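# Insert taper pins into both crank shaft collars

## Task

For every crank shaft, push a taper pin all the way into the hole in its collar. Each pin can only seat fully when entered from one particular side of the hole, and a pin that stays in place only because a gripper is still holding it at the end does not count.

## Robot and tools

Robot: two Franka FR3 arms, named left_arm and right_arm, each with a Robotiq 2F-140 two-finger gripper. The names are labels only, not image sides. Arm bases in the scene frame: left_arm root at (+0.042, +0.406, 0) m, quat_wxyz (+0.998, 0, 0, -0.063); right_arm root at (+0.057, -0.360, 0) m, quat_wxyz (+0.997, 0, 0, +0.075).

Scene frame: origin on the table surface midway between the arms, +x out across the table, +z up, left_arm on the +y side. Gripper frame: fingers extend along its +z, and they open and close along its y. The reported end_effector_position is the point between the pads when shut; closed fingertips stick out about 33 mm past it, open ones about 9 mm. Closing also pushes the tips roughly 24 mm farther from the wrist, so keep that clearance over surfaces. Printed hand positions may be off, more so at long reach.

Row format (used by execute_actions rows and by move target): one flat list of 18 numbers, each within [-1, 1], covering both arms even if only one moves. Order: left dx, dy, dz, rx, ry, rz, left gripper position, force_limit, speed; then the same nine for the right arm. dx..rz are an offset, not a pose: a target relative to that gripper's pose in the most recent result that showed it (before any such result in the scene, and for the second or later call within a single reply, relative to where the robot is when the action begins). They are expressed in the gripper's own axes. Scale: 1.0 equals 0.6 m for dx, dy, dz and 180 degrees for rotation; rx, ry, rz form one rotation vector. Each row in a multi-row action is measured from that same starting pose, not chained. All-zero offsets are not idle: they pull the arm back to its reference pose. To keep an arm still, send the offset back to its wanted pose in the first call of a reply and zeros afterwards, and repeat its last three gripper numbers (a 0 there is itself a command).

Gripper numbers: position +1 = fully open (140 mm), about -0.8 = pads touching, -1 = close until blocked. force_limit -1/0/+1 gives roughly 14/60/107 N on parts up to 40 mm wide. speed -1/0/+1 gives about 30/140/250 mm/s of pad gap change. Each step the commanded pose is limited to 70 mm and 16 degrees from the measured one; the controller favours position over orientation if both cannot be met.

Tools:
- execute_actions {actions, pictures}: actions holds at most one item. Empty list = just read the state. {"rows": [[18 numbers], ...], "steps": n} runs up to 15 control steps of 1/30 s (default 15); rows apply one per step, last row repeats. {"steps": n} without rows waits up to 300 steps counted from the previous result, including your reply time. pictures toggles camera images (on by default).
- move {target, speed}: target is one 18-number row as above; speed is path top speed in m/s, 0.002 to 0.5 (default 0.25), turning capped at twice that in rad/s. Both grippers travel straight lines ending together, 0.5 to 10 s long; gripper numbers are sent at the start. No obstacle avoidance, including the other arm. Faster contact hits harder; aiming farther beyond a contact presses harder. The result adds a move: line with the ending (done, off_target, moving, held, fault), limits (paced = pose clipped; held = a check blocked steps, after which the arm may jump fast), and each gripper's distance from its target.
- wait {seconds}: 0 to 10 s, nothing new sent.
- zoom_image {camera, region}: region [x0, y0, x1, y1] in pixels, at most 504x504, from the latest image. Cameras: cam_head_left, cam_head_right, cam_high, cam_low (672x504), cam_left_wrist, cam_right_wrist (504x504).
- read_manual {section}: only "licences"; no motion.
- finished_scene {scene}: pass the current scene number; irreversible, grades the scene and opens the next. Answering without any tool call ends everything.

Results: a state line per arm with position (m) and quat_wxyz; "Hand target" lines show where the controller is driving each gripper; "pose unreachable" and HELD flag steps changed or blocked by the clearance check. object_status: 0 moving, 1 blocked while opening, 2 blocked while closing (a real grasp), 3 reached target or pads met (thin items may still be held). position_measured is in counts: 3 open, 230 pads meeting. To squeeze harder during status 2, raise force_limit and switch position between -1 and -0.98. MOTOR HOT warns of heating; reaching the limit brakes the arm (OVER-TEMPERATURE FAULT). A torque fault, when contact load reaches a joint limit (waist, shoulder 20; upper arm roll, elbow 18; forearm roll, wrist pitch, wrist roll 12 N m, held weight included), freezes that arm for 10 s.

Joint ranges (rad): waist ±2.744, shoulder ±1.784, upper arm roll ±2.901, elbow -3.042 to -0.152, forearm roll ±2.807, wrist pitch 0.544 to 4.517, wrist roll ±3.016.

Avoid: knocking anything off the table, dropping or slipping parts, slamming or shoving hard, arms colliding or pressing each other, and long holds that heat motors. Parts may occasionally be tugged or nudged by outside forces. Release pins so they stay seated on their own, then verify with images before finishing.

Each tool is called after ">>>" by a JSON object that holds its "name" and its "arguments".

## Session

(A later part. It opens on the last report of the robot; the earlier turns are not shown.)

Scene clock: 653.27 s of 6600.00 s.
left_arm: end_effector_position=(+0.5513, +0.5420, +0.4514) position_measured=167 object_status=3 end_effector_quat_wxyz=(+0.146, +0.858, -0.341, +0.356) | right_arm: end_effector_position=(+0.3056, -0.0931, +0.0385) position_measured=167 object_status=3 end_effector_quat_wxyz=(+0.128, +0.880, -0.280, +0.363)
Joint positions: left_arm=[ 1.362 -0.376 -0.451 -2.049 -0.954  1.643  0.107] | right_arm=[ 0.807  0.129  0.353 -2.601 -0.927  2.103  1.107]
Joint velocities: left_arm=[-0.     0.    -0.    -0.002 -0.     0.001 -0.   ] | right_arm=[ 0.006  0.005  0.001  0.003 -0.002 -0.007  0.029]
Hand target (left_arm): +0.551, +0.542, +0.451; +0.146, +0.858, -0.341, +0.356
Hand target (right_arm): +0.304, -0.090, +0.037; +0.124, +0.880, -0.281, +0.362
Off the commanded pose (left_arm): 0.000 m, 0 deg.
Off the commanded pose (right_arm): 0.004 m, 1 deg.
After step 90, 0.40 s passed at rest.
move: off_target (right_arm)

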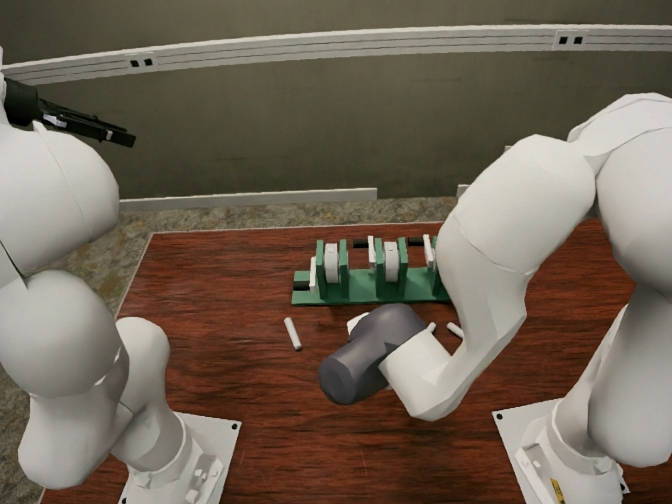

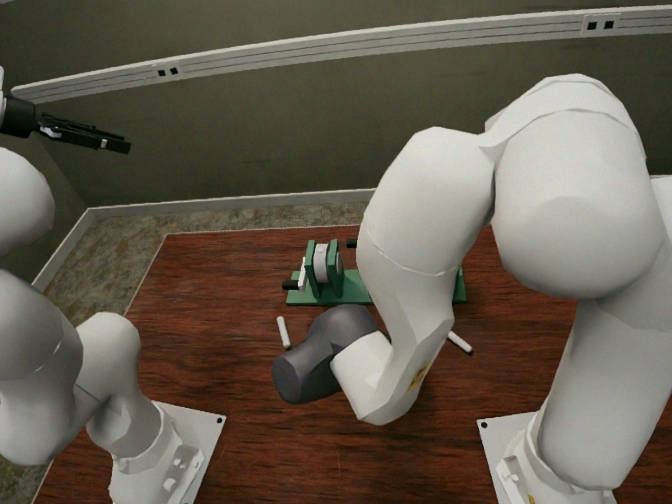

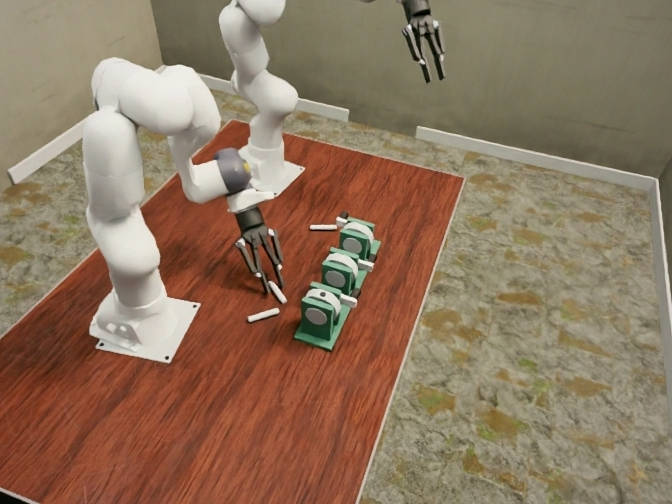

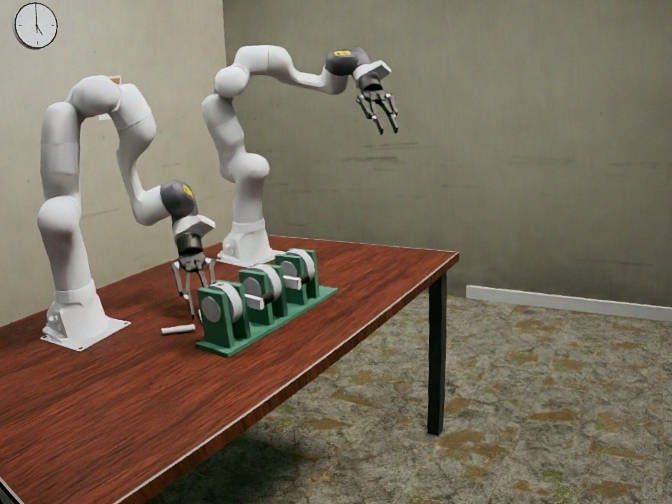

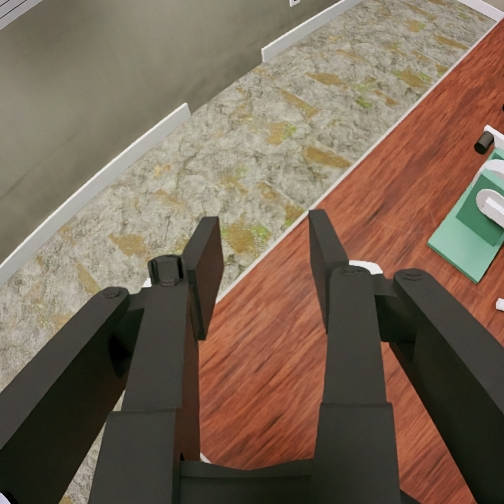

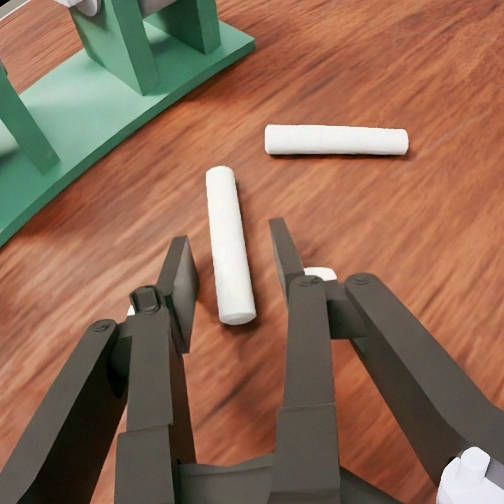

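>>> {"name": "move", "arguments": {"target": [0,0,0,0,0,0,-0.3,0,0, -0.008,-0.003,-0.003,0,0,0.002,-0.3,0,0], "speed": 0.02}}

>>> {"name": "move", "arguments": {"target": [0,0,0,0,0,0,-0.3,0,0, 0,0,0,0,0,0,-1,0.6,-0.8], "speed": 0.02}}

Scene clock: 657.70 s of 6600.00 s.
left_arm: end_effector_position=(+0.5513, +0.5420, +0.4514) position_measured=167 object_status=3 end_effector_quat_wxyz=(+0.146, +0.858, -0.341, +0.356) | right_arm: end_effector_position=(+0.3054, -0.0927, +0.0383) position_measured=167 object_status=3 end_effector_quat_wxyz=(+0.130, +0.877, -0.283, +0.366)
Joint positions: left_arm=[ 1.362 -0.376 -0.451 -2.049 -0.954  1.643  0.107] | right_arm=[ 0.811  0.14   0.354 -2.592 -0.926  2.09   1.117]
Joint velocities: left_arm=[-0.001  0.001  0.     0.001  0.001 -0.002  0.002] | right_arm=[ 0.002  0.003 -0.     0.001  0.001 -0.004  0.003]
Hand target (left_arm): +0.551, +0.542, +0.451; +0.146, +0.858, -0.341, +0.356
Hand target (right_arm): +0.303, -0.089, +0.036; +0.127, +0.879, -0.283, +0.363
Off the commanded pose (left_arm): 0.000 m, 0 deg.
Off the commanded pose (right_arm): 0.005 m, 1 deg.
After step 90, 0.73 s passed at rest.
move: off_target (right_arm)

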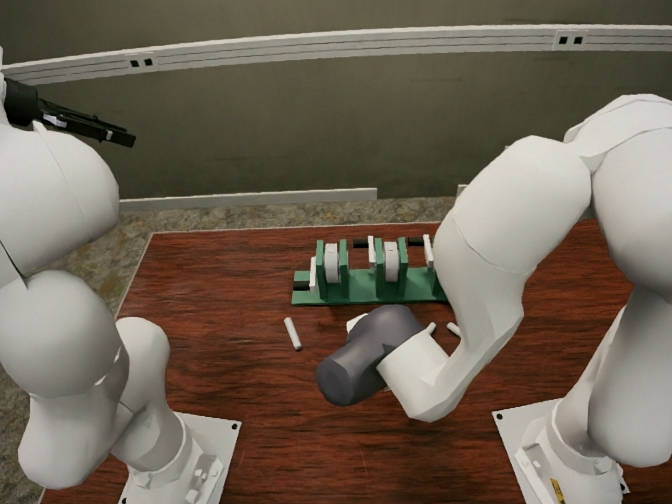

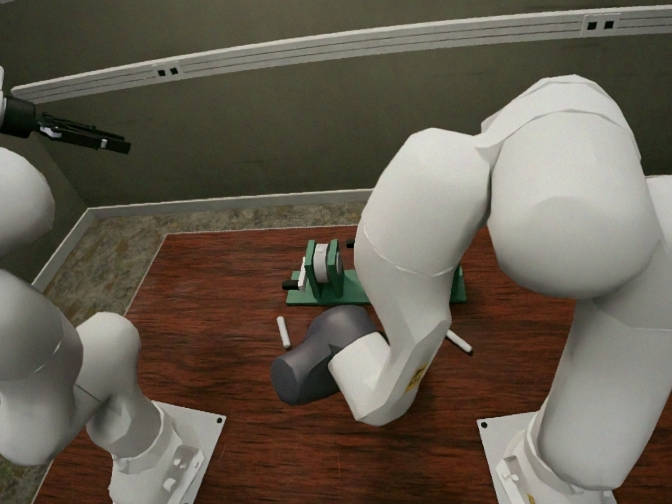

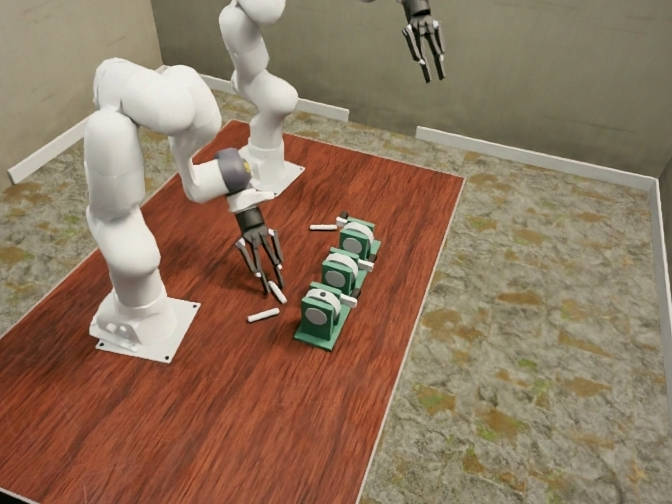

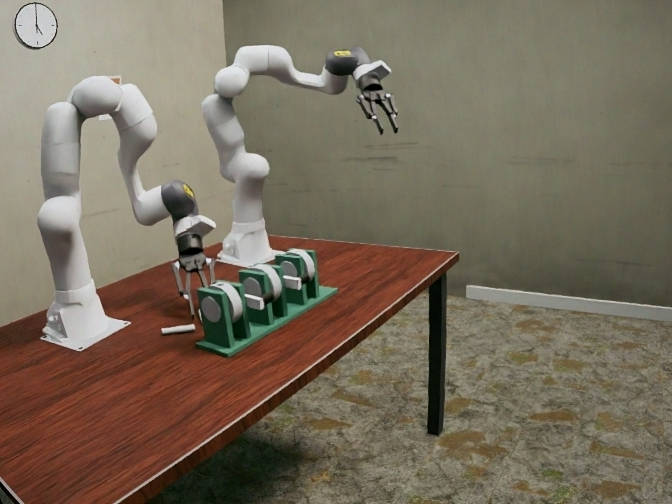

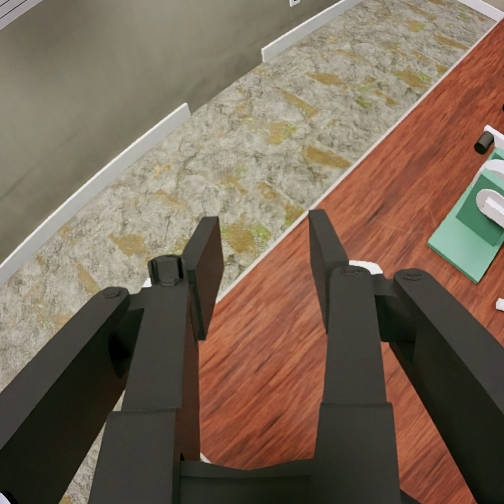

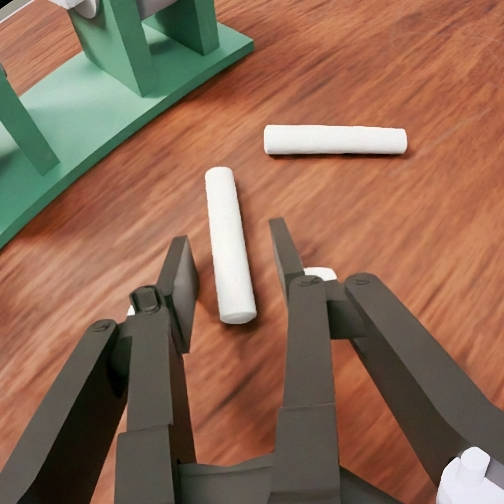

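Scene clock: 658.43 s of 6600.00 s.
left_arm: end_effector_position=(+0.5513, +0.5420, +0.4514) position_measured=167 object_status=3 end_effector_quat_wxyz=(+0.146, +0.858, -0.341, +0.356) | right_arm: end_effector_position=(+0.3057, -0.0923, +0.0389) position_measured=212 object_status=0 end_effector_quat_wxyz=(+0.129, +0.877, -0.283, +0.366)
Joint positions: left_arm=[ 1.362 -0.376 -0.451 -2.049 -0.954  1.643  0.107] | right_arm=[ 0.811  0.139  0.354 -2.592 -0.926  2.09   1.117]
Joint velocities: left_arm=[ 0.001 -0.    -0.001  0.     0.    -0.    -0.   ] | right_arm=[ 0.001 -0.    -0.001 -0.001  0.001  0.    -0.001]
Hand target (left_arm): +0.551, +0.542, +0.451; +0.146, +0.858, -0.341, +0.356
Hand target (right_arm): +0.305, -0.093, +0.038; +0.130, +0.877, -0.283, +0.366
Off the commanded pose (left_arm): 0.000 m, 0 deg.
Off the commanded pose (right_arm): 0.001 m, 0 deg.
move: done

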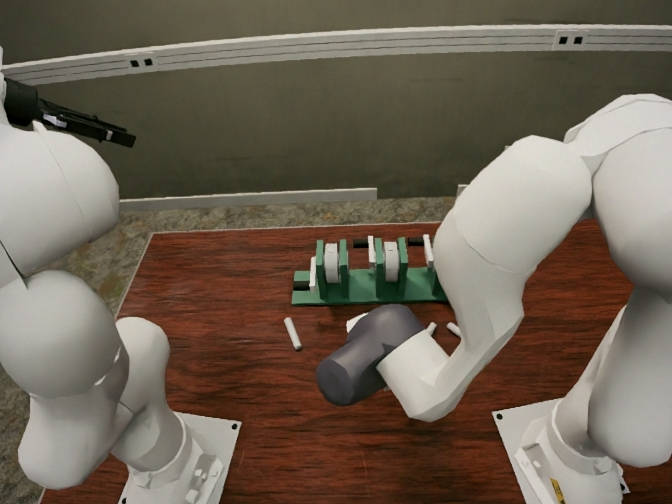

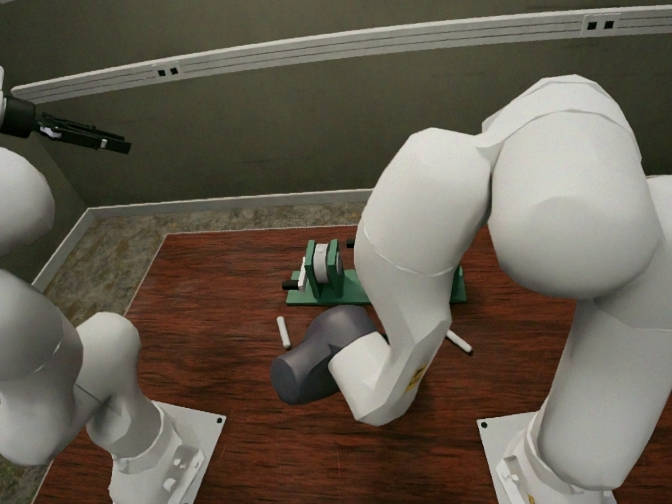

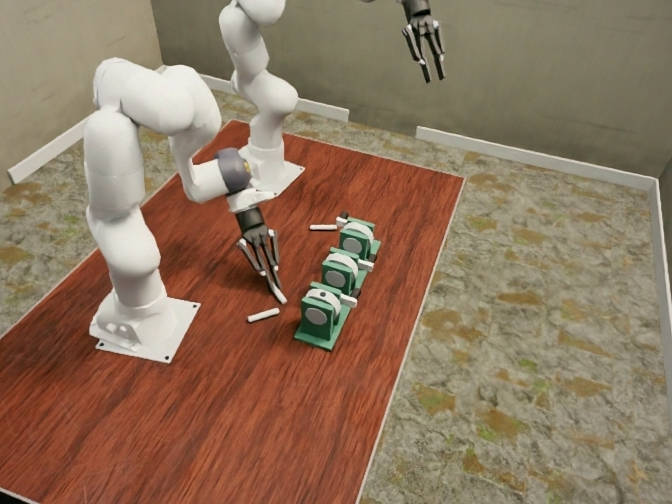

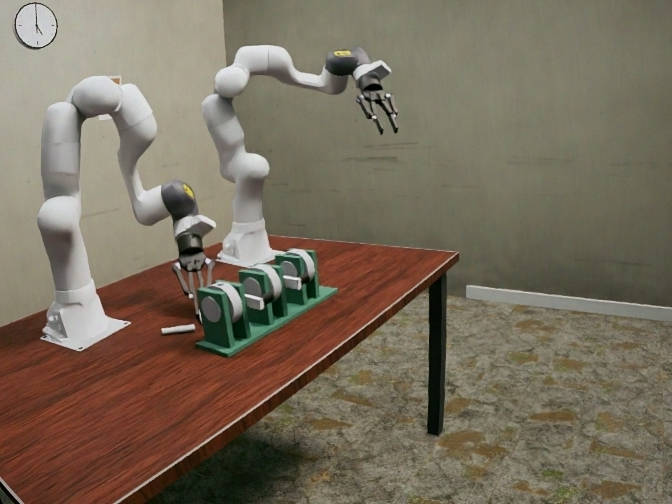

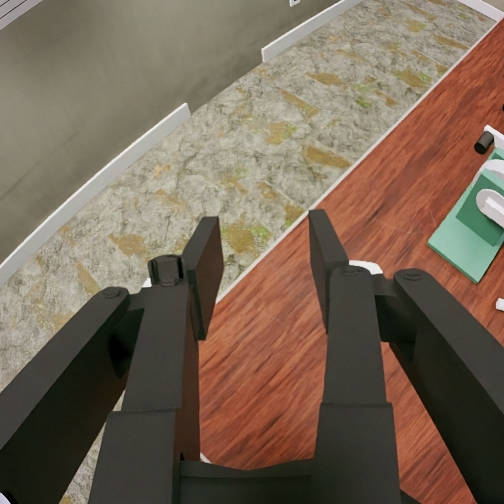

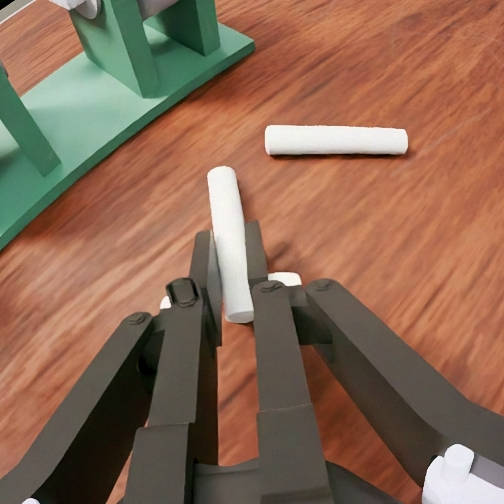

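>>> {"name": "move", "arguments": {"target": [0,0,0,0,0,0,-0.3,0,0, 0.2387,0,-0.2327,0,0,0,-1,0.6,-0.8], "speed": 0.2}}

>>> {"name": "move", "arguments": {"target": [0,0,0,0,0,0,-0.3,0,0, 0.321,-0.0217,0.2433,0.0058,-0.4683,0.3308,-1,0.6,-0.8], "speed": 0.3}}

Scene clock: 672.20 s of 6600.00 s.
left_arm: end_effector_position=(+0.5513, +0.5420, +0.4514) position_measured=167 object_status=3 end_effector_quat_wxyz=(+0.146, +0.858, -0.341, +0.356) | right_arm: end_effector_position=(+0.3067, -0.0856, +0.2394) position_measured=212 object_status=2 end_effector_quat_wxyz=(+0.124, +0.876, -0.285, +0.368)
Joint positions: left_arm=[ 1.362 -0.376 -0.451 -2.049 -0.954  1.643  0.107] | right_arm=[ 0.874 -0.346  0.341 -2.521 -0.624  1.785  0.652]
Joint velocities: left_arm=[-0.     0.     0.002  0.     0.     0.001  0.001] | right_arm=[-0.001 -0.001  0.    -0.001  0.001 -0.001 -0.029]
Hand target (left_arm): +0.551, +0.542, +0.451; +0.146, +0.858, -0.341, +0.356
Hand target (right_arm): +0.307, -0.086, +0.241; +0.127, +0.878, -0.281, +0.367
Off the commanded pose (left_arm): 0.000 m, 0 deg.
Off the commanded pose (right_arm): 0.004 m, 1 deg.
After step 90, 8.87 s passed at rest.
move: off_target (right_arm)

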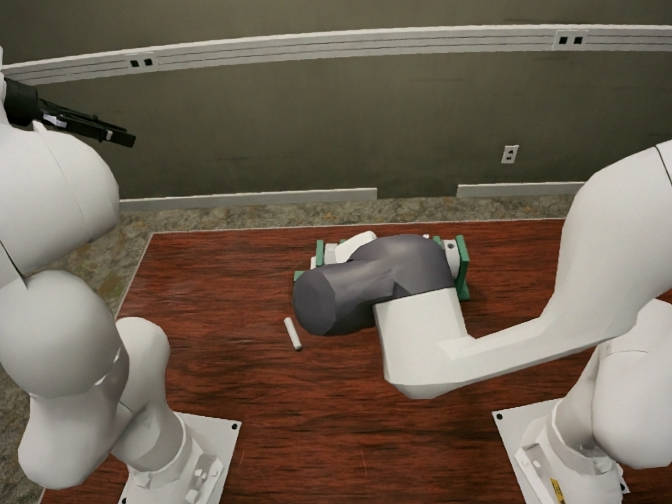

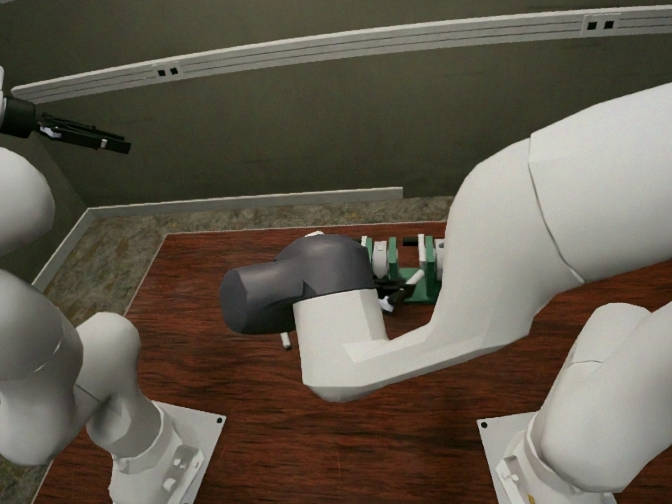

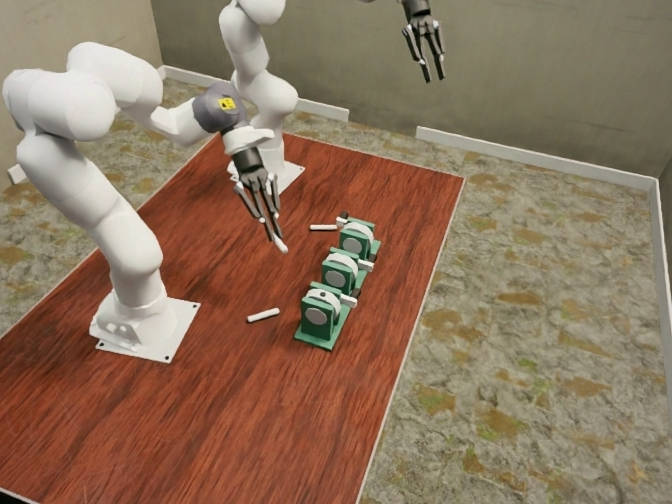

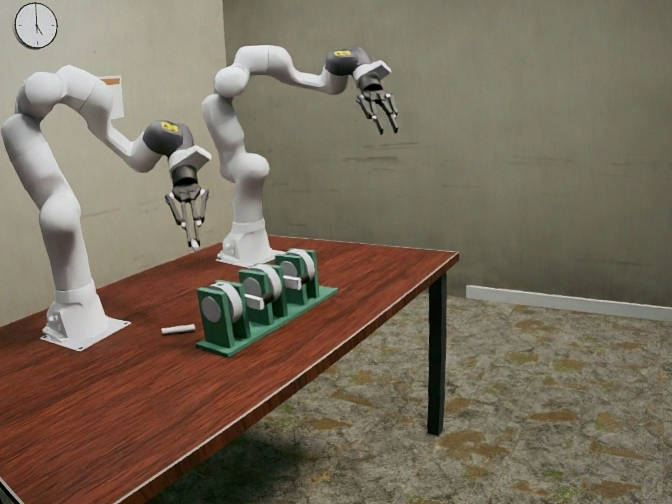

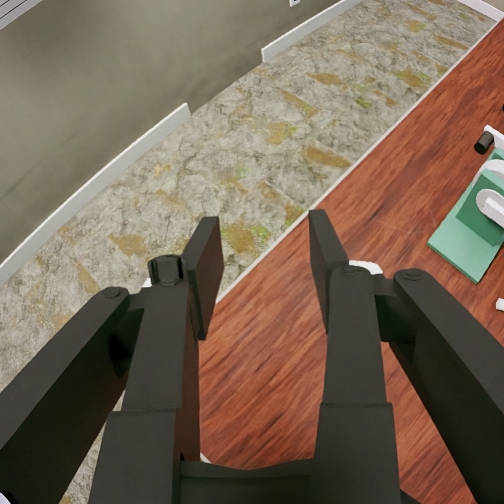

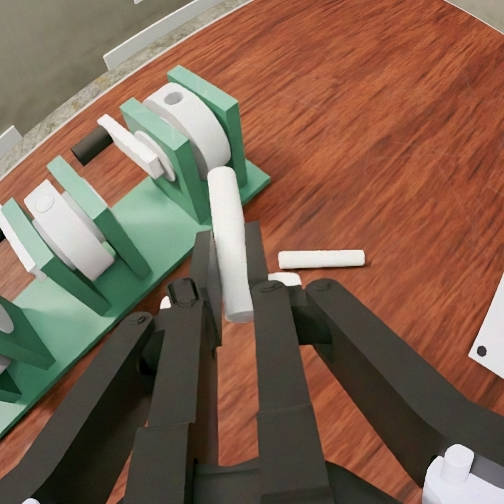

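Scene clock: 675.73 s of 6600.00 s.
left_arm: end_effector_position=(+0.5513, +0.5420, +0.4514) position_measured=167 object_status=3 end_effector_quat_wxyz=(+0.146, +0.858, -0.341, +0.356) | right_arm: end_effector_position=(+0.5143, -0.2296, +0.2784) position_measured=212 object_status=2 end_effector_quat_wxyz=(+0.280, -0.646, +0.660, +0.261)
Joint positions: left_arm=[ 1.362 -0.376 -0.451 -2.049 -0.954  1.643  0.107] | right_arm=[ 1.097 -0.919 -1.228 -2.418 -0.091  2.182  0.196]
Joint velocities: left_arm=[ 0.002  0.001  0.     0.001 -0.001 -0.001 -0.   ] | right_arm=[ 0.005 -0.006 -0.003  0.002 -0.001 -0.002 -0.004]
Hand target (left_arm): +0.551, +0.542, +0.451; +0.146, +0.858, -0.341, +0.356
Hand target (right_arm): +0.515, -0.230, +0.279; -0.282, +0.647, -0.658, -0.262
Off the commanded pose (left_arm): 0.000 m, 0 deg.
Off the commanded pose (right_arm): 0.015 m, 2 deg.
move: off_target (right_arm)

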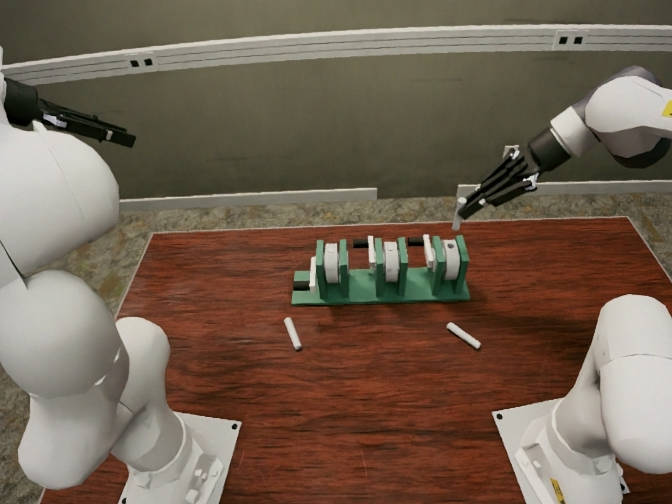

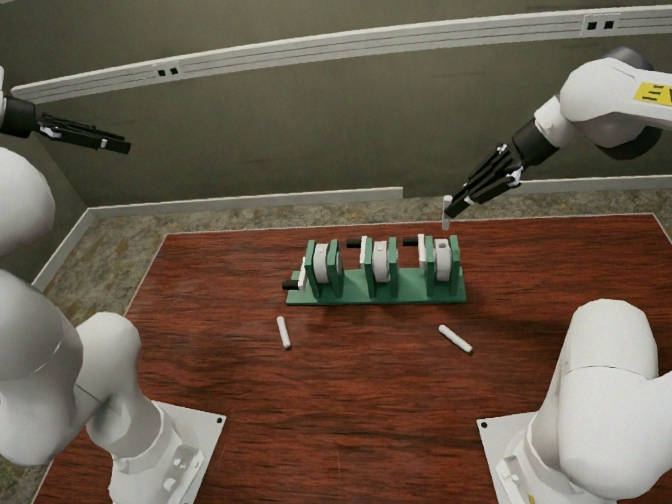

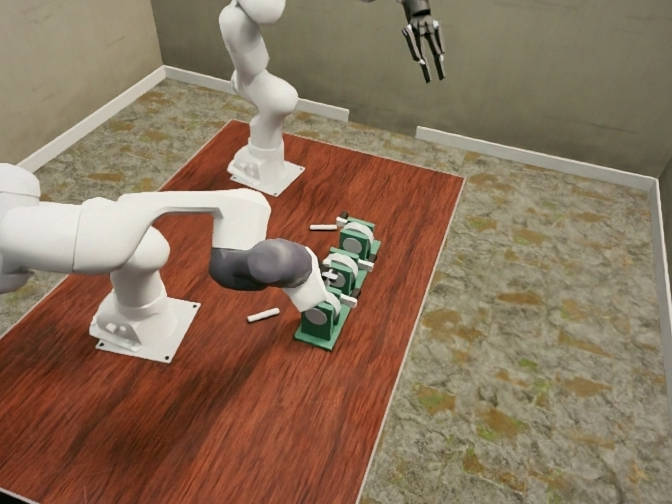

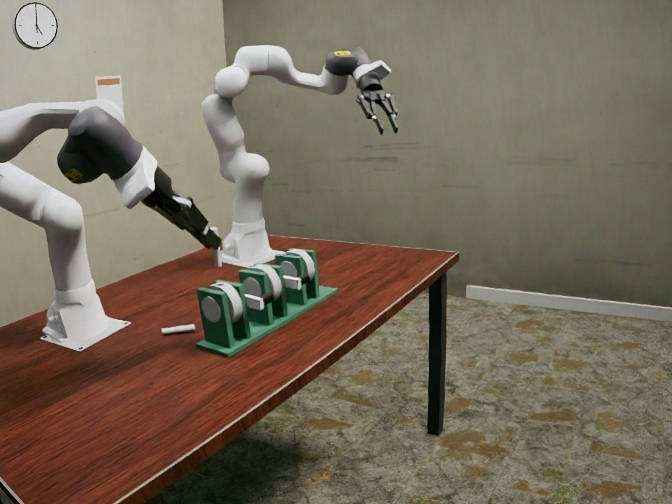

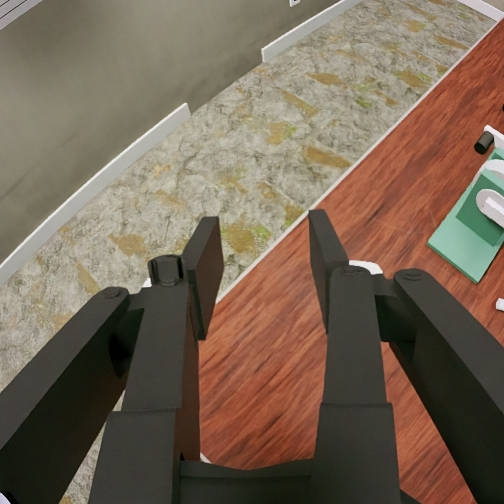

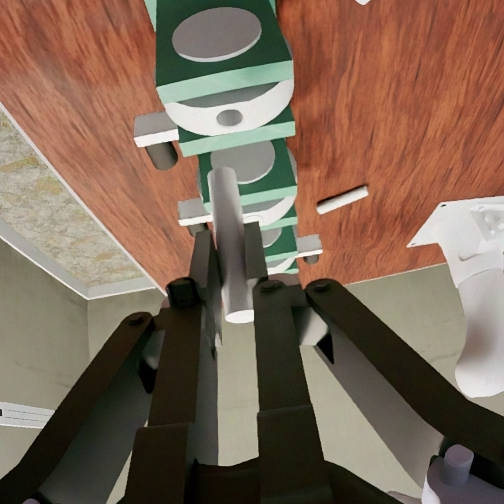

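>>> {"name": "move", "arguments": {"target": [0,0,0,0,0,0,-0.3,0,0, 0.0269,0.0122,0.04,-0.0103,-0.0028,-0.0025,-1,0.6,-0.8], "speed": 0.04}}

>>> {"name": "zoom_image", "arguments": {"camera": "cam_head_right", "region": [405, 195, 480, 295]}}

>>> {"name": "zoom_image", "arguments": {"camera": "cam_right_wrist", "region": [150, 90, 300, 240]}}

Scene clock: 684.03 s of 6600.00 s.
left_arm: end_effector_position=(+0.5513, +0.5420, +0.4514) position_measured=167 object_status=3 end_effector_quat_wxyz=(+0.146, +0.858, -0.341, +0.356) | right_arm: end_effector_position=(+0.5067, -0.2249, +0.2494) position_measured=212 object_status=2 end_effector_quat_wxyz=(+0.271, -0.649, +0.656, +0.275)
Joint positions: left_arm=[ 1.362 -0.376 -0.451 -2.049 -0.954  1.643  0.107] | right_arm=[ 1.135 -0.924 -1.296 -2.444 -0.11   2.203  0.173]
Joint velocities: left_arm=[-0.    -0.001  0.    -0.002  0.002  0.     0.001] | right_arm=[ 0.005 -0.008 -0.004 -0.    -0.011  0.009 -0.01 ]
Hand target (left_arm): +0.551, +0.542, +0.451; +0.146, +0.858, -0.341, +0.356
Hand target (right_arm): +0.507, -0.224, +0.249; -0.273, +0.652, -0.653, -0.274
Off the commanded pose (left_arm): 0.000 m, 0 deg.
Off the commanded pose (right_arm): 0.002 m, 1 deg.
After step 90, 4.30 s passed at rest.
move: done

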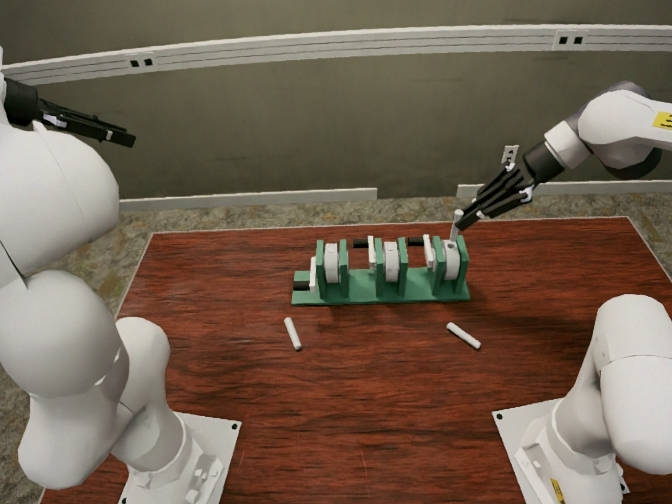

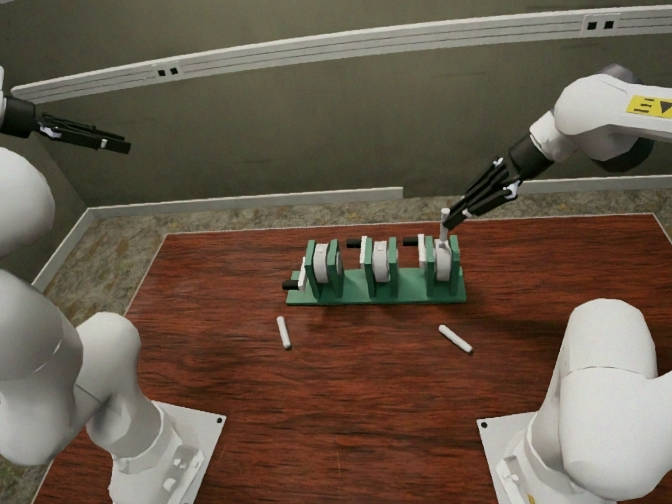

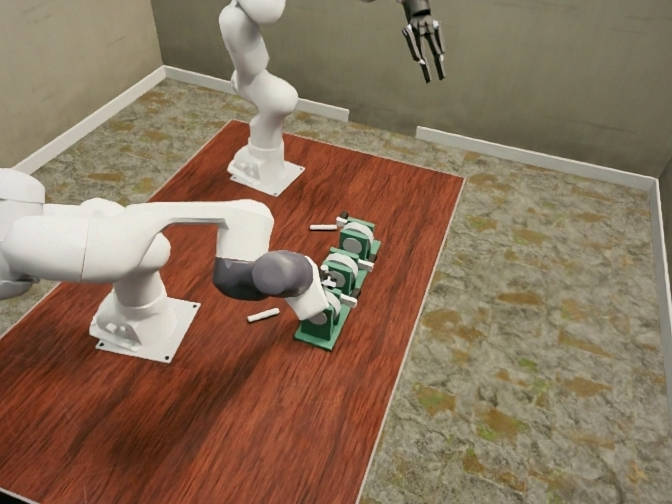

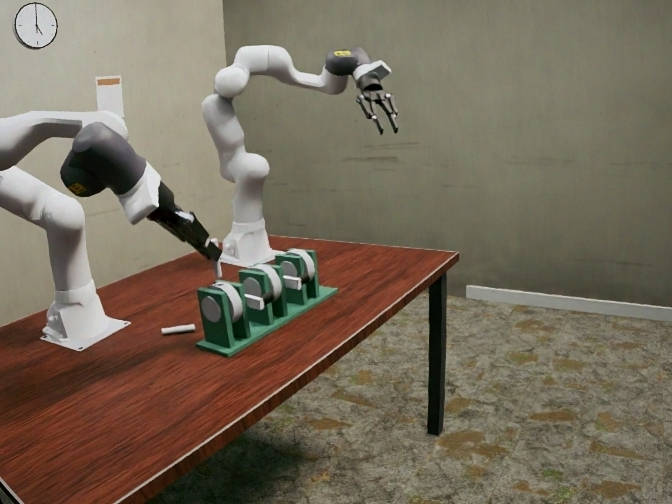

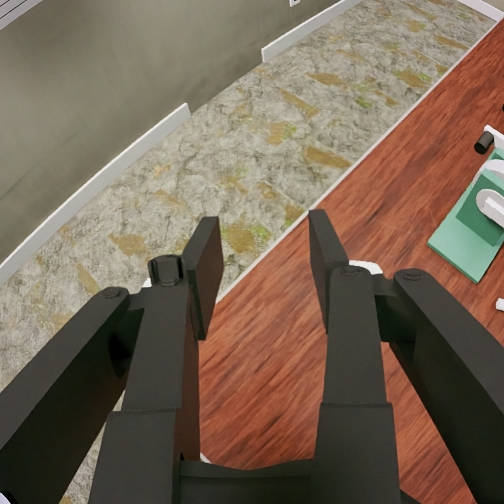

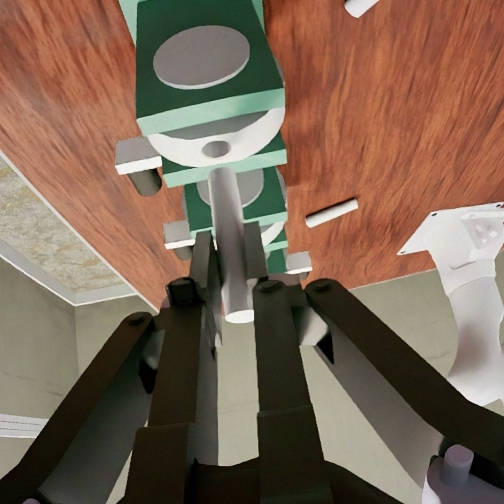

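Region (405, 195, 480, 295) of cam_head_right's 672x504 image, scaled by 5.040, with more detail than that image has; it fills the left 378 columns of this view, and the rest is white.

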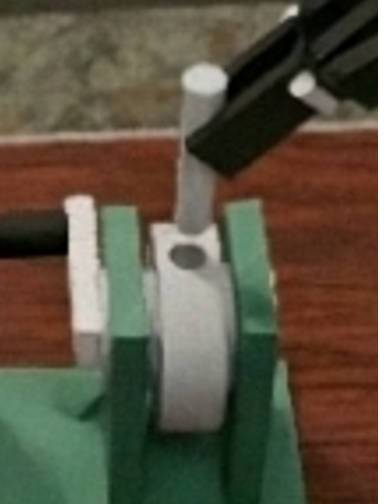

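Region (150, 90, 300, 240) of cam_right_wrist's 504x504 image, scaled by 3.360, with more detail than that image has.

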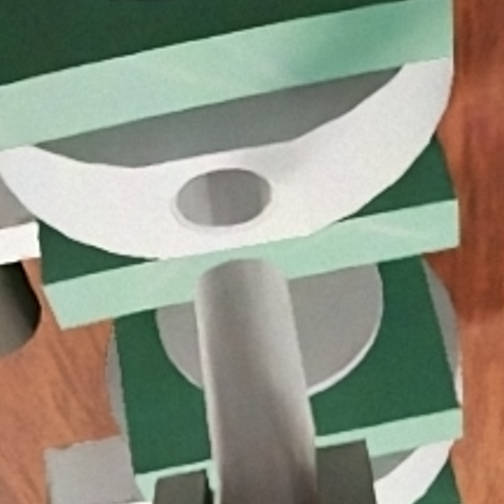

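>>> {"name": "move", "arguments": {"target": [0,0,0,0,0,0,-0.3,0,0, 0.0136,-0.0025,0.0171,0,0,-0.003,-1,0.6,-0.8], "speed": 0.02}}

>>> {"name": "zoom_image", "arguments": {"camera": "cam_head_right", "region": [415, 205, 475, 275]}}

>>> {"name": "zoom_image", "arguments": {"camera": "cam_right_wrist", "region": [160, 110, 280, 230]}}

Scene clock: 693.57 s of 6600.00 s.
left_arm: end_effector_position=(+0.5513, +0.5420, +0.4514) position_measured=167 object_status=3 end_effector_quat_wxyz=(+0.146, +0.858, -0.341, +0.356) | right_arm: end_effector_position=(+0.5073, -0.2244, +0.2364) position_measured=212 object_status=2 end_effector_quat_wxyz=(+0.270, -0.650, +0.655, +0.275)
Joint positions: left_arm=[ 1.362 -0.376 -0.451 -2.049 -0.954  1.643  0.107] | right_arm=[ 1.153 -0.924 -1.328 -2.454 -0.125  2.225  0.164]
Joint velocities: left_arm=[-0.001 -0.001  0.001  0.    -0.    -0.001 -0.002] | right_arm=[ 0.002 -0.001 -0.004  0.    -0.008  0.009 -0.006]
Hand target (left_arm): +0.551, +0.542, +0.451; +0.146, +0.858, -0.341, +0.356
Hand target (right_arm): +0.508, -0.224, +0.236; -0.272, +0.652, -0.653, -0.274
Off the commanded pose (left_arm): 0.000 m, 0 deg.
Off the commanded pose (right_arm): 0.001 m, 0 deg.
After step 90, 5.63 s passed at rest.
move: done

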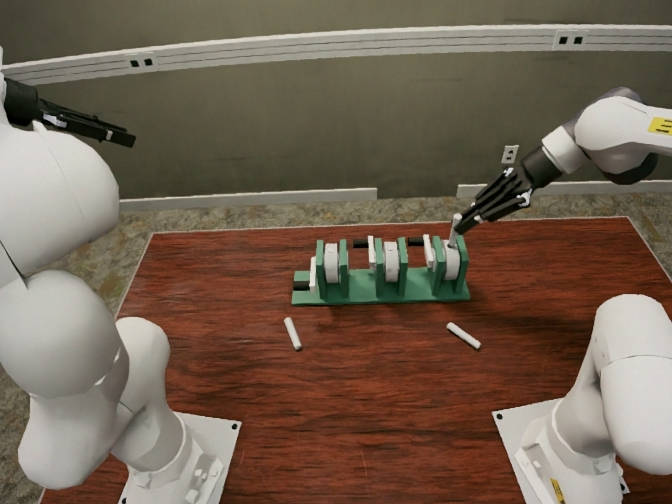

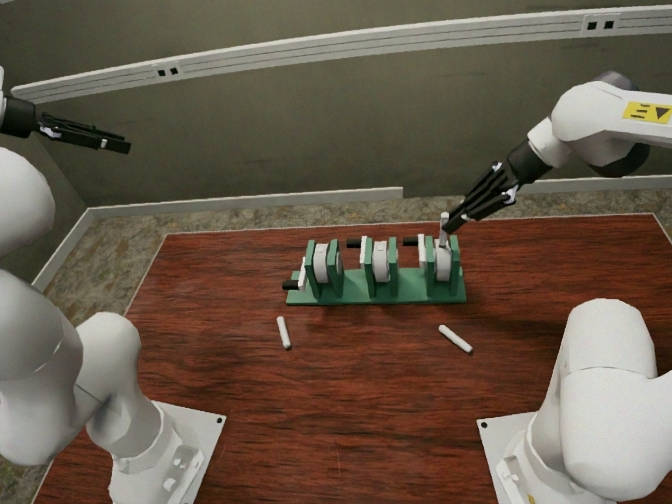

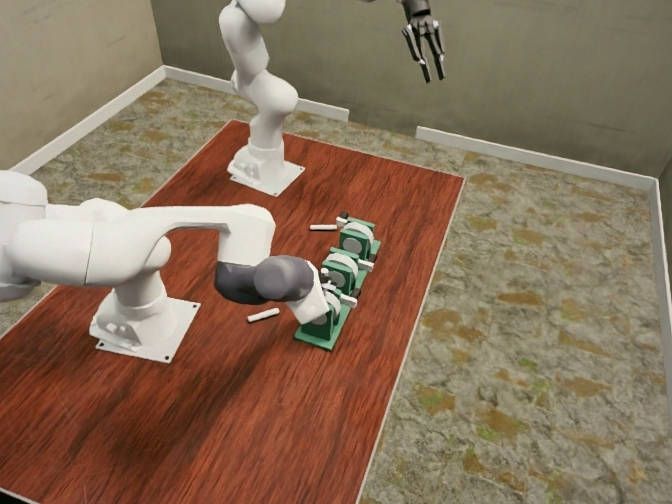

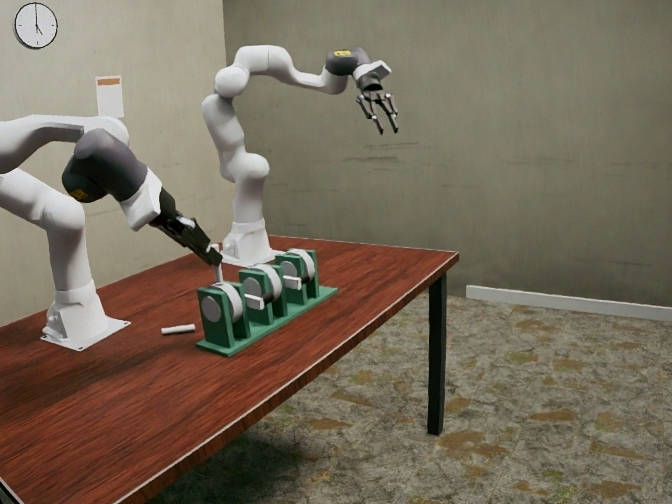

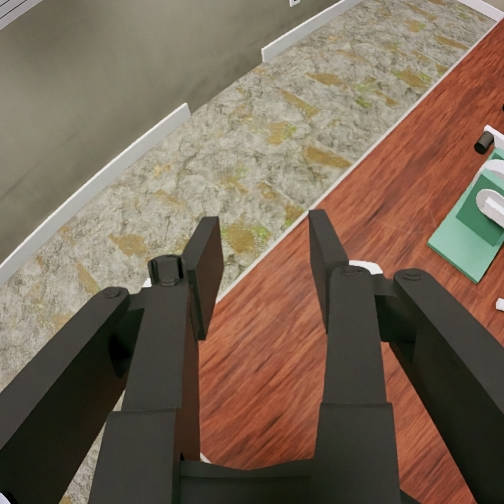

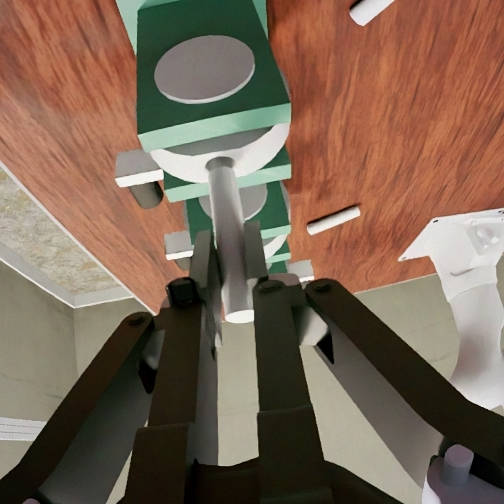

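Region (415, 205, 475, 275) of cam_head_right's 672x504 image, scaled by 7.200, with more detail than that image has; it fills the left 432 columns of this view, and the rest is white.

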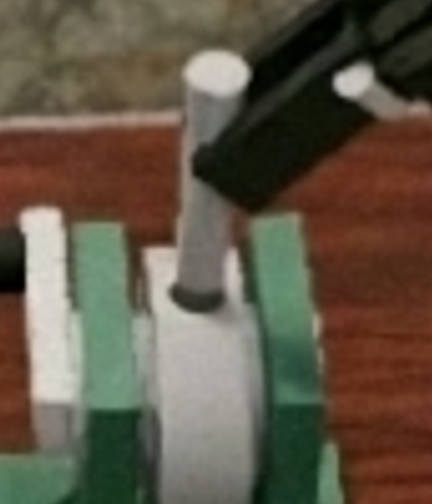

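Region (160, 110, 280, 230) of cam_right_wrist's 504x504 image, scaled by 4.200, with more detail than that image has.

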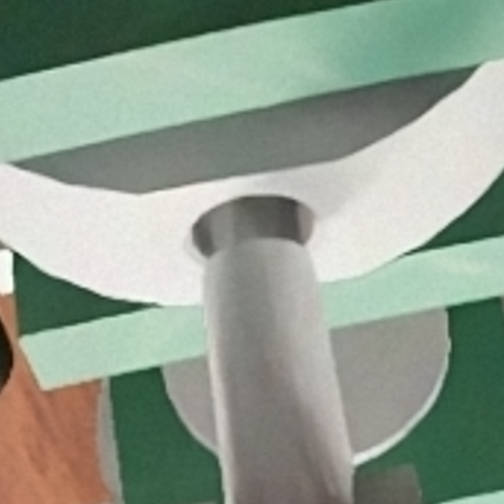

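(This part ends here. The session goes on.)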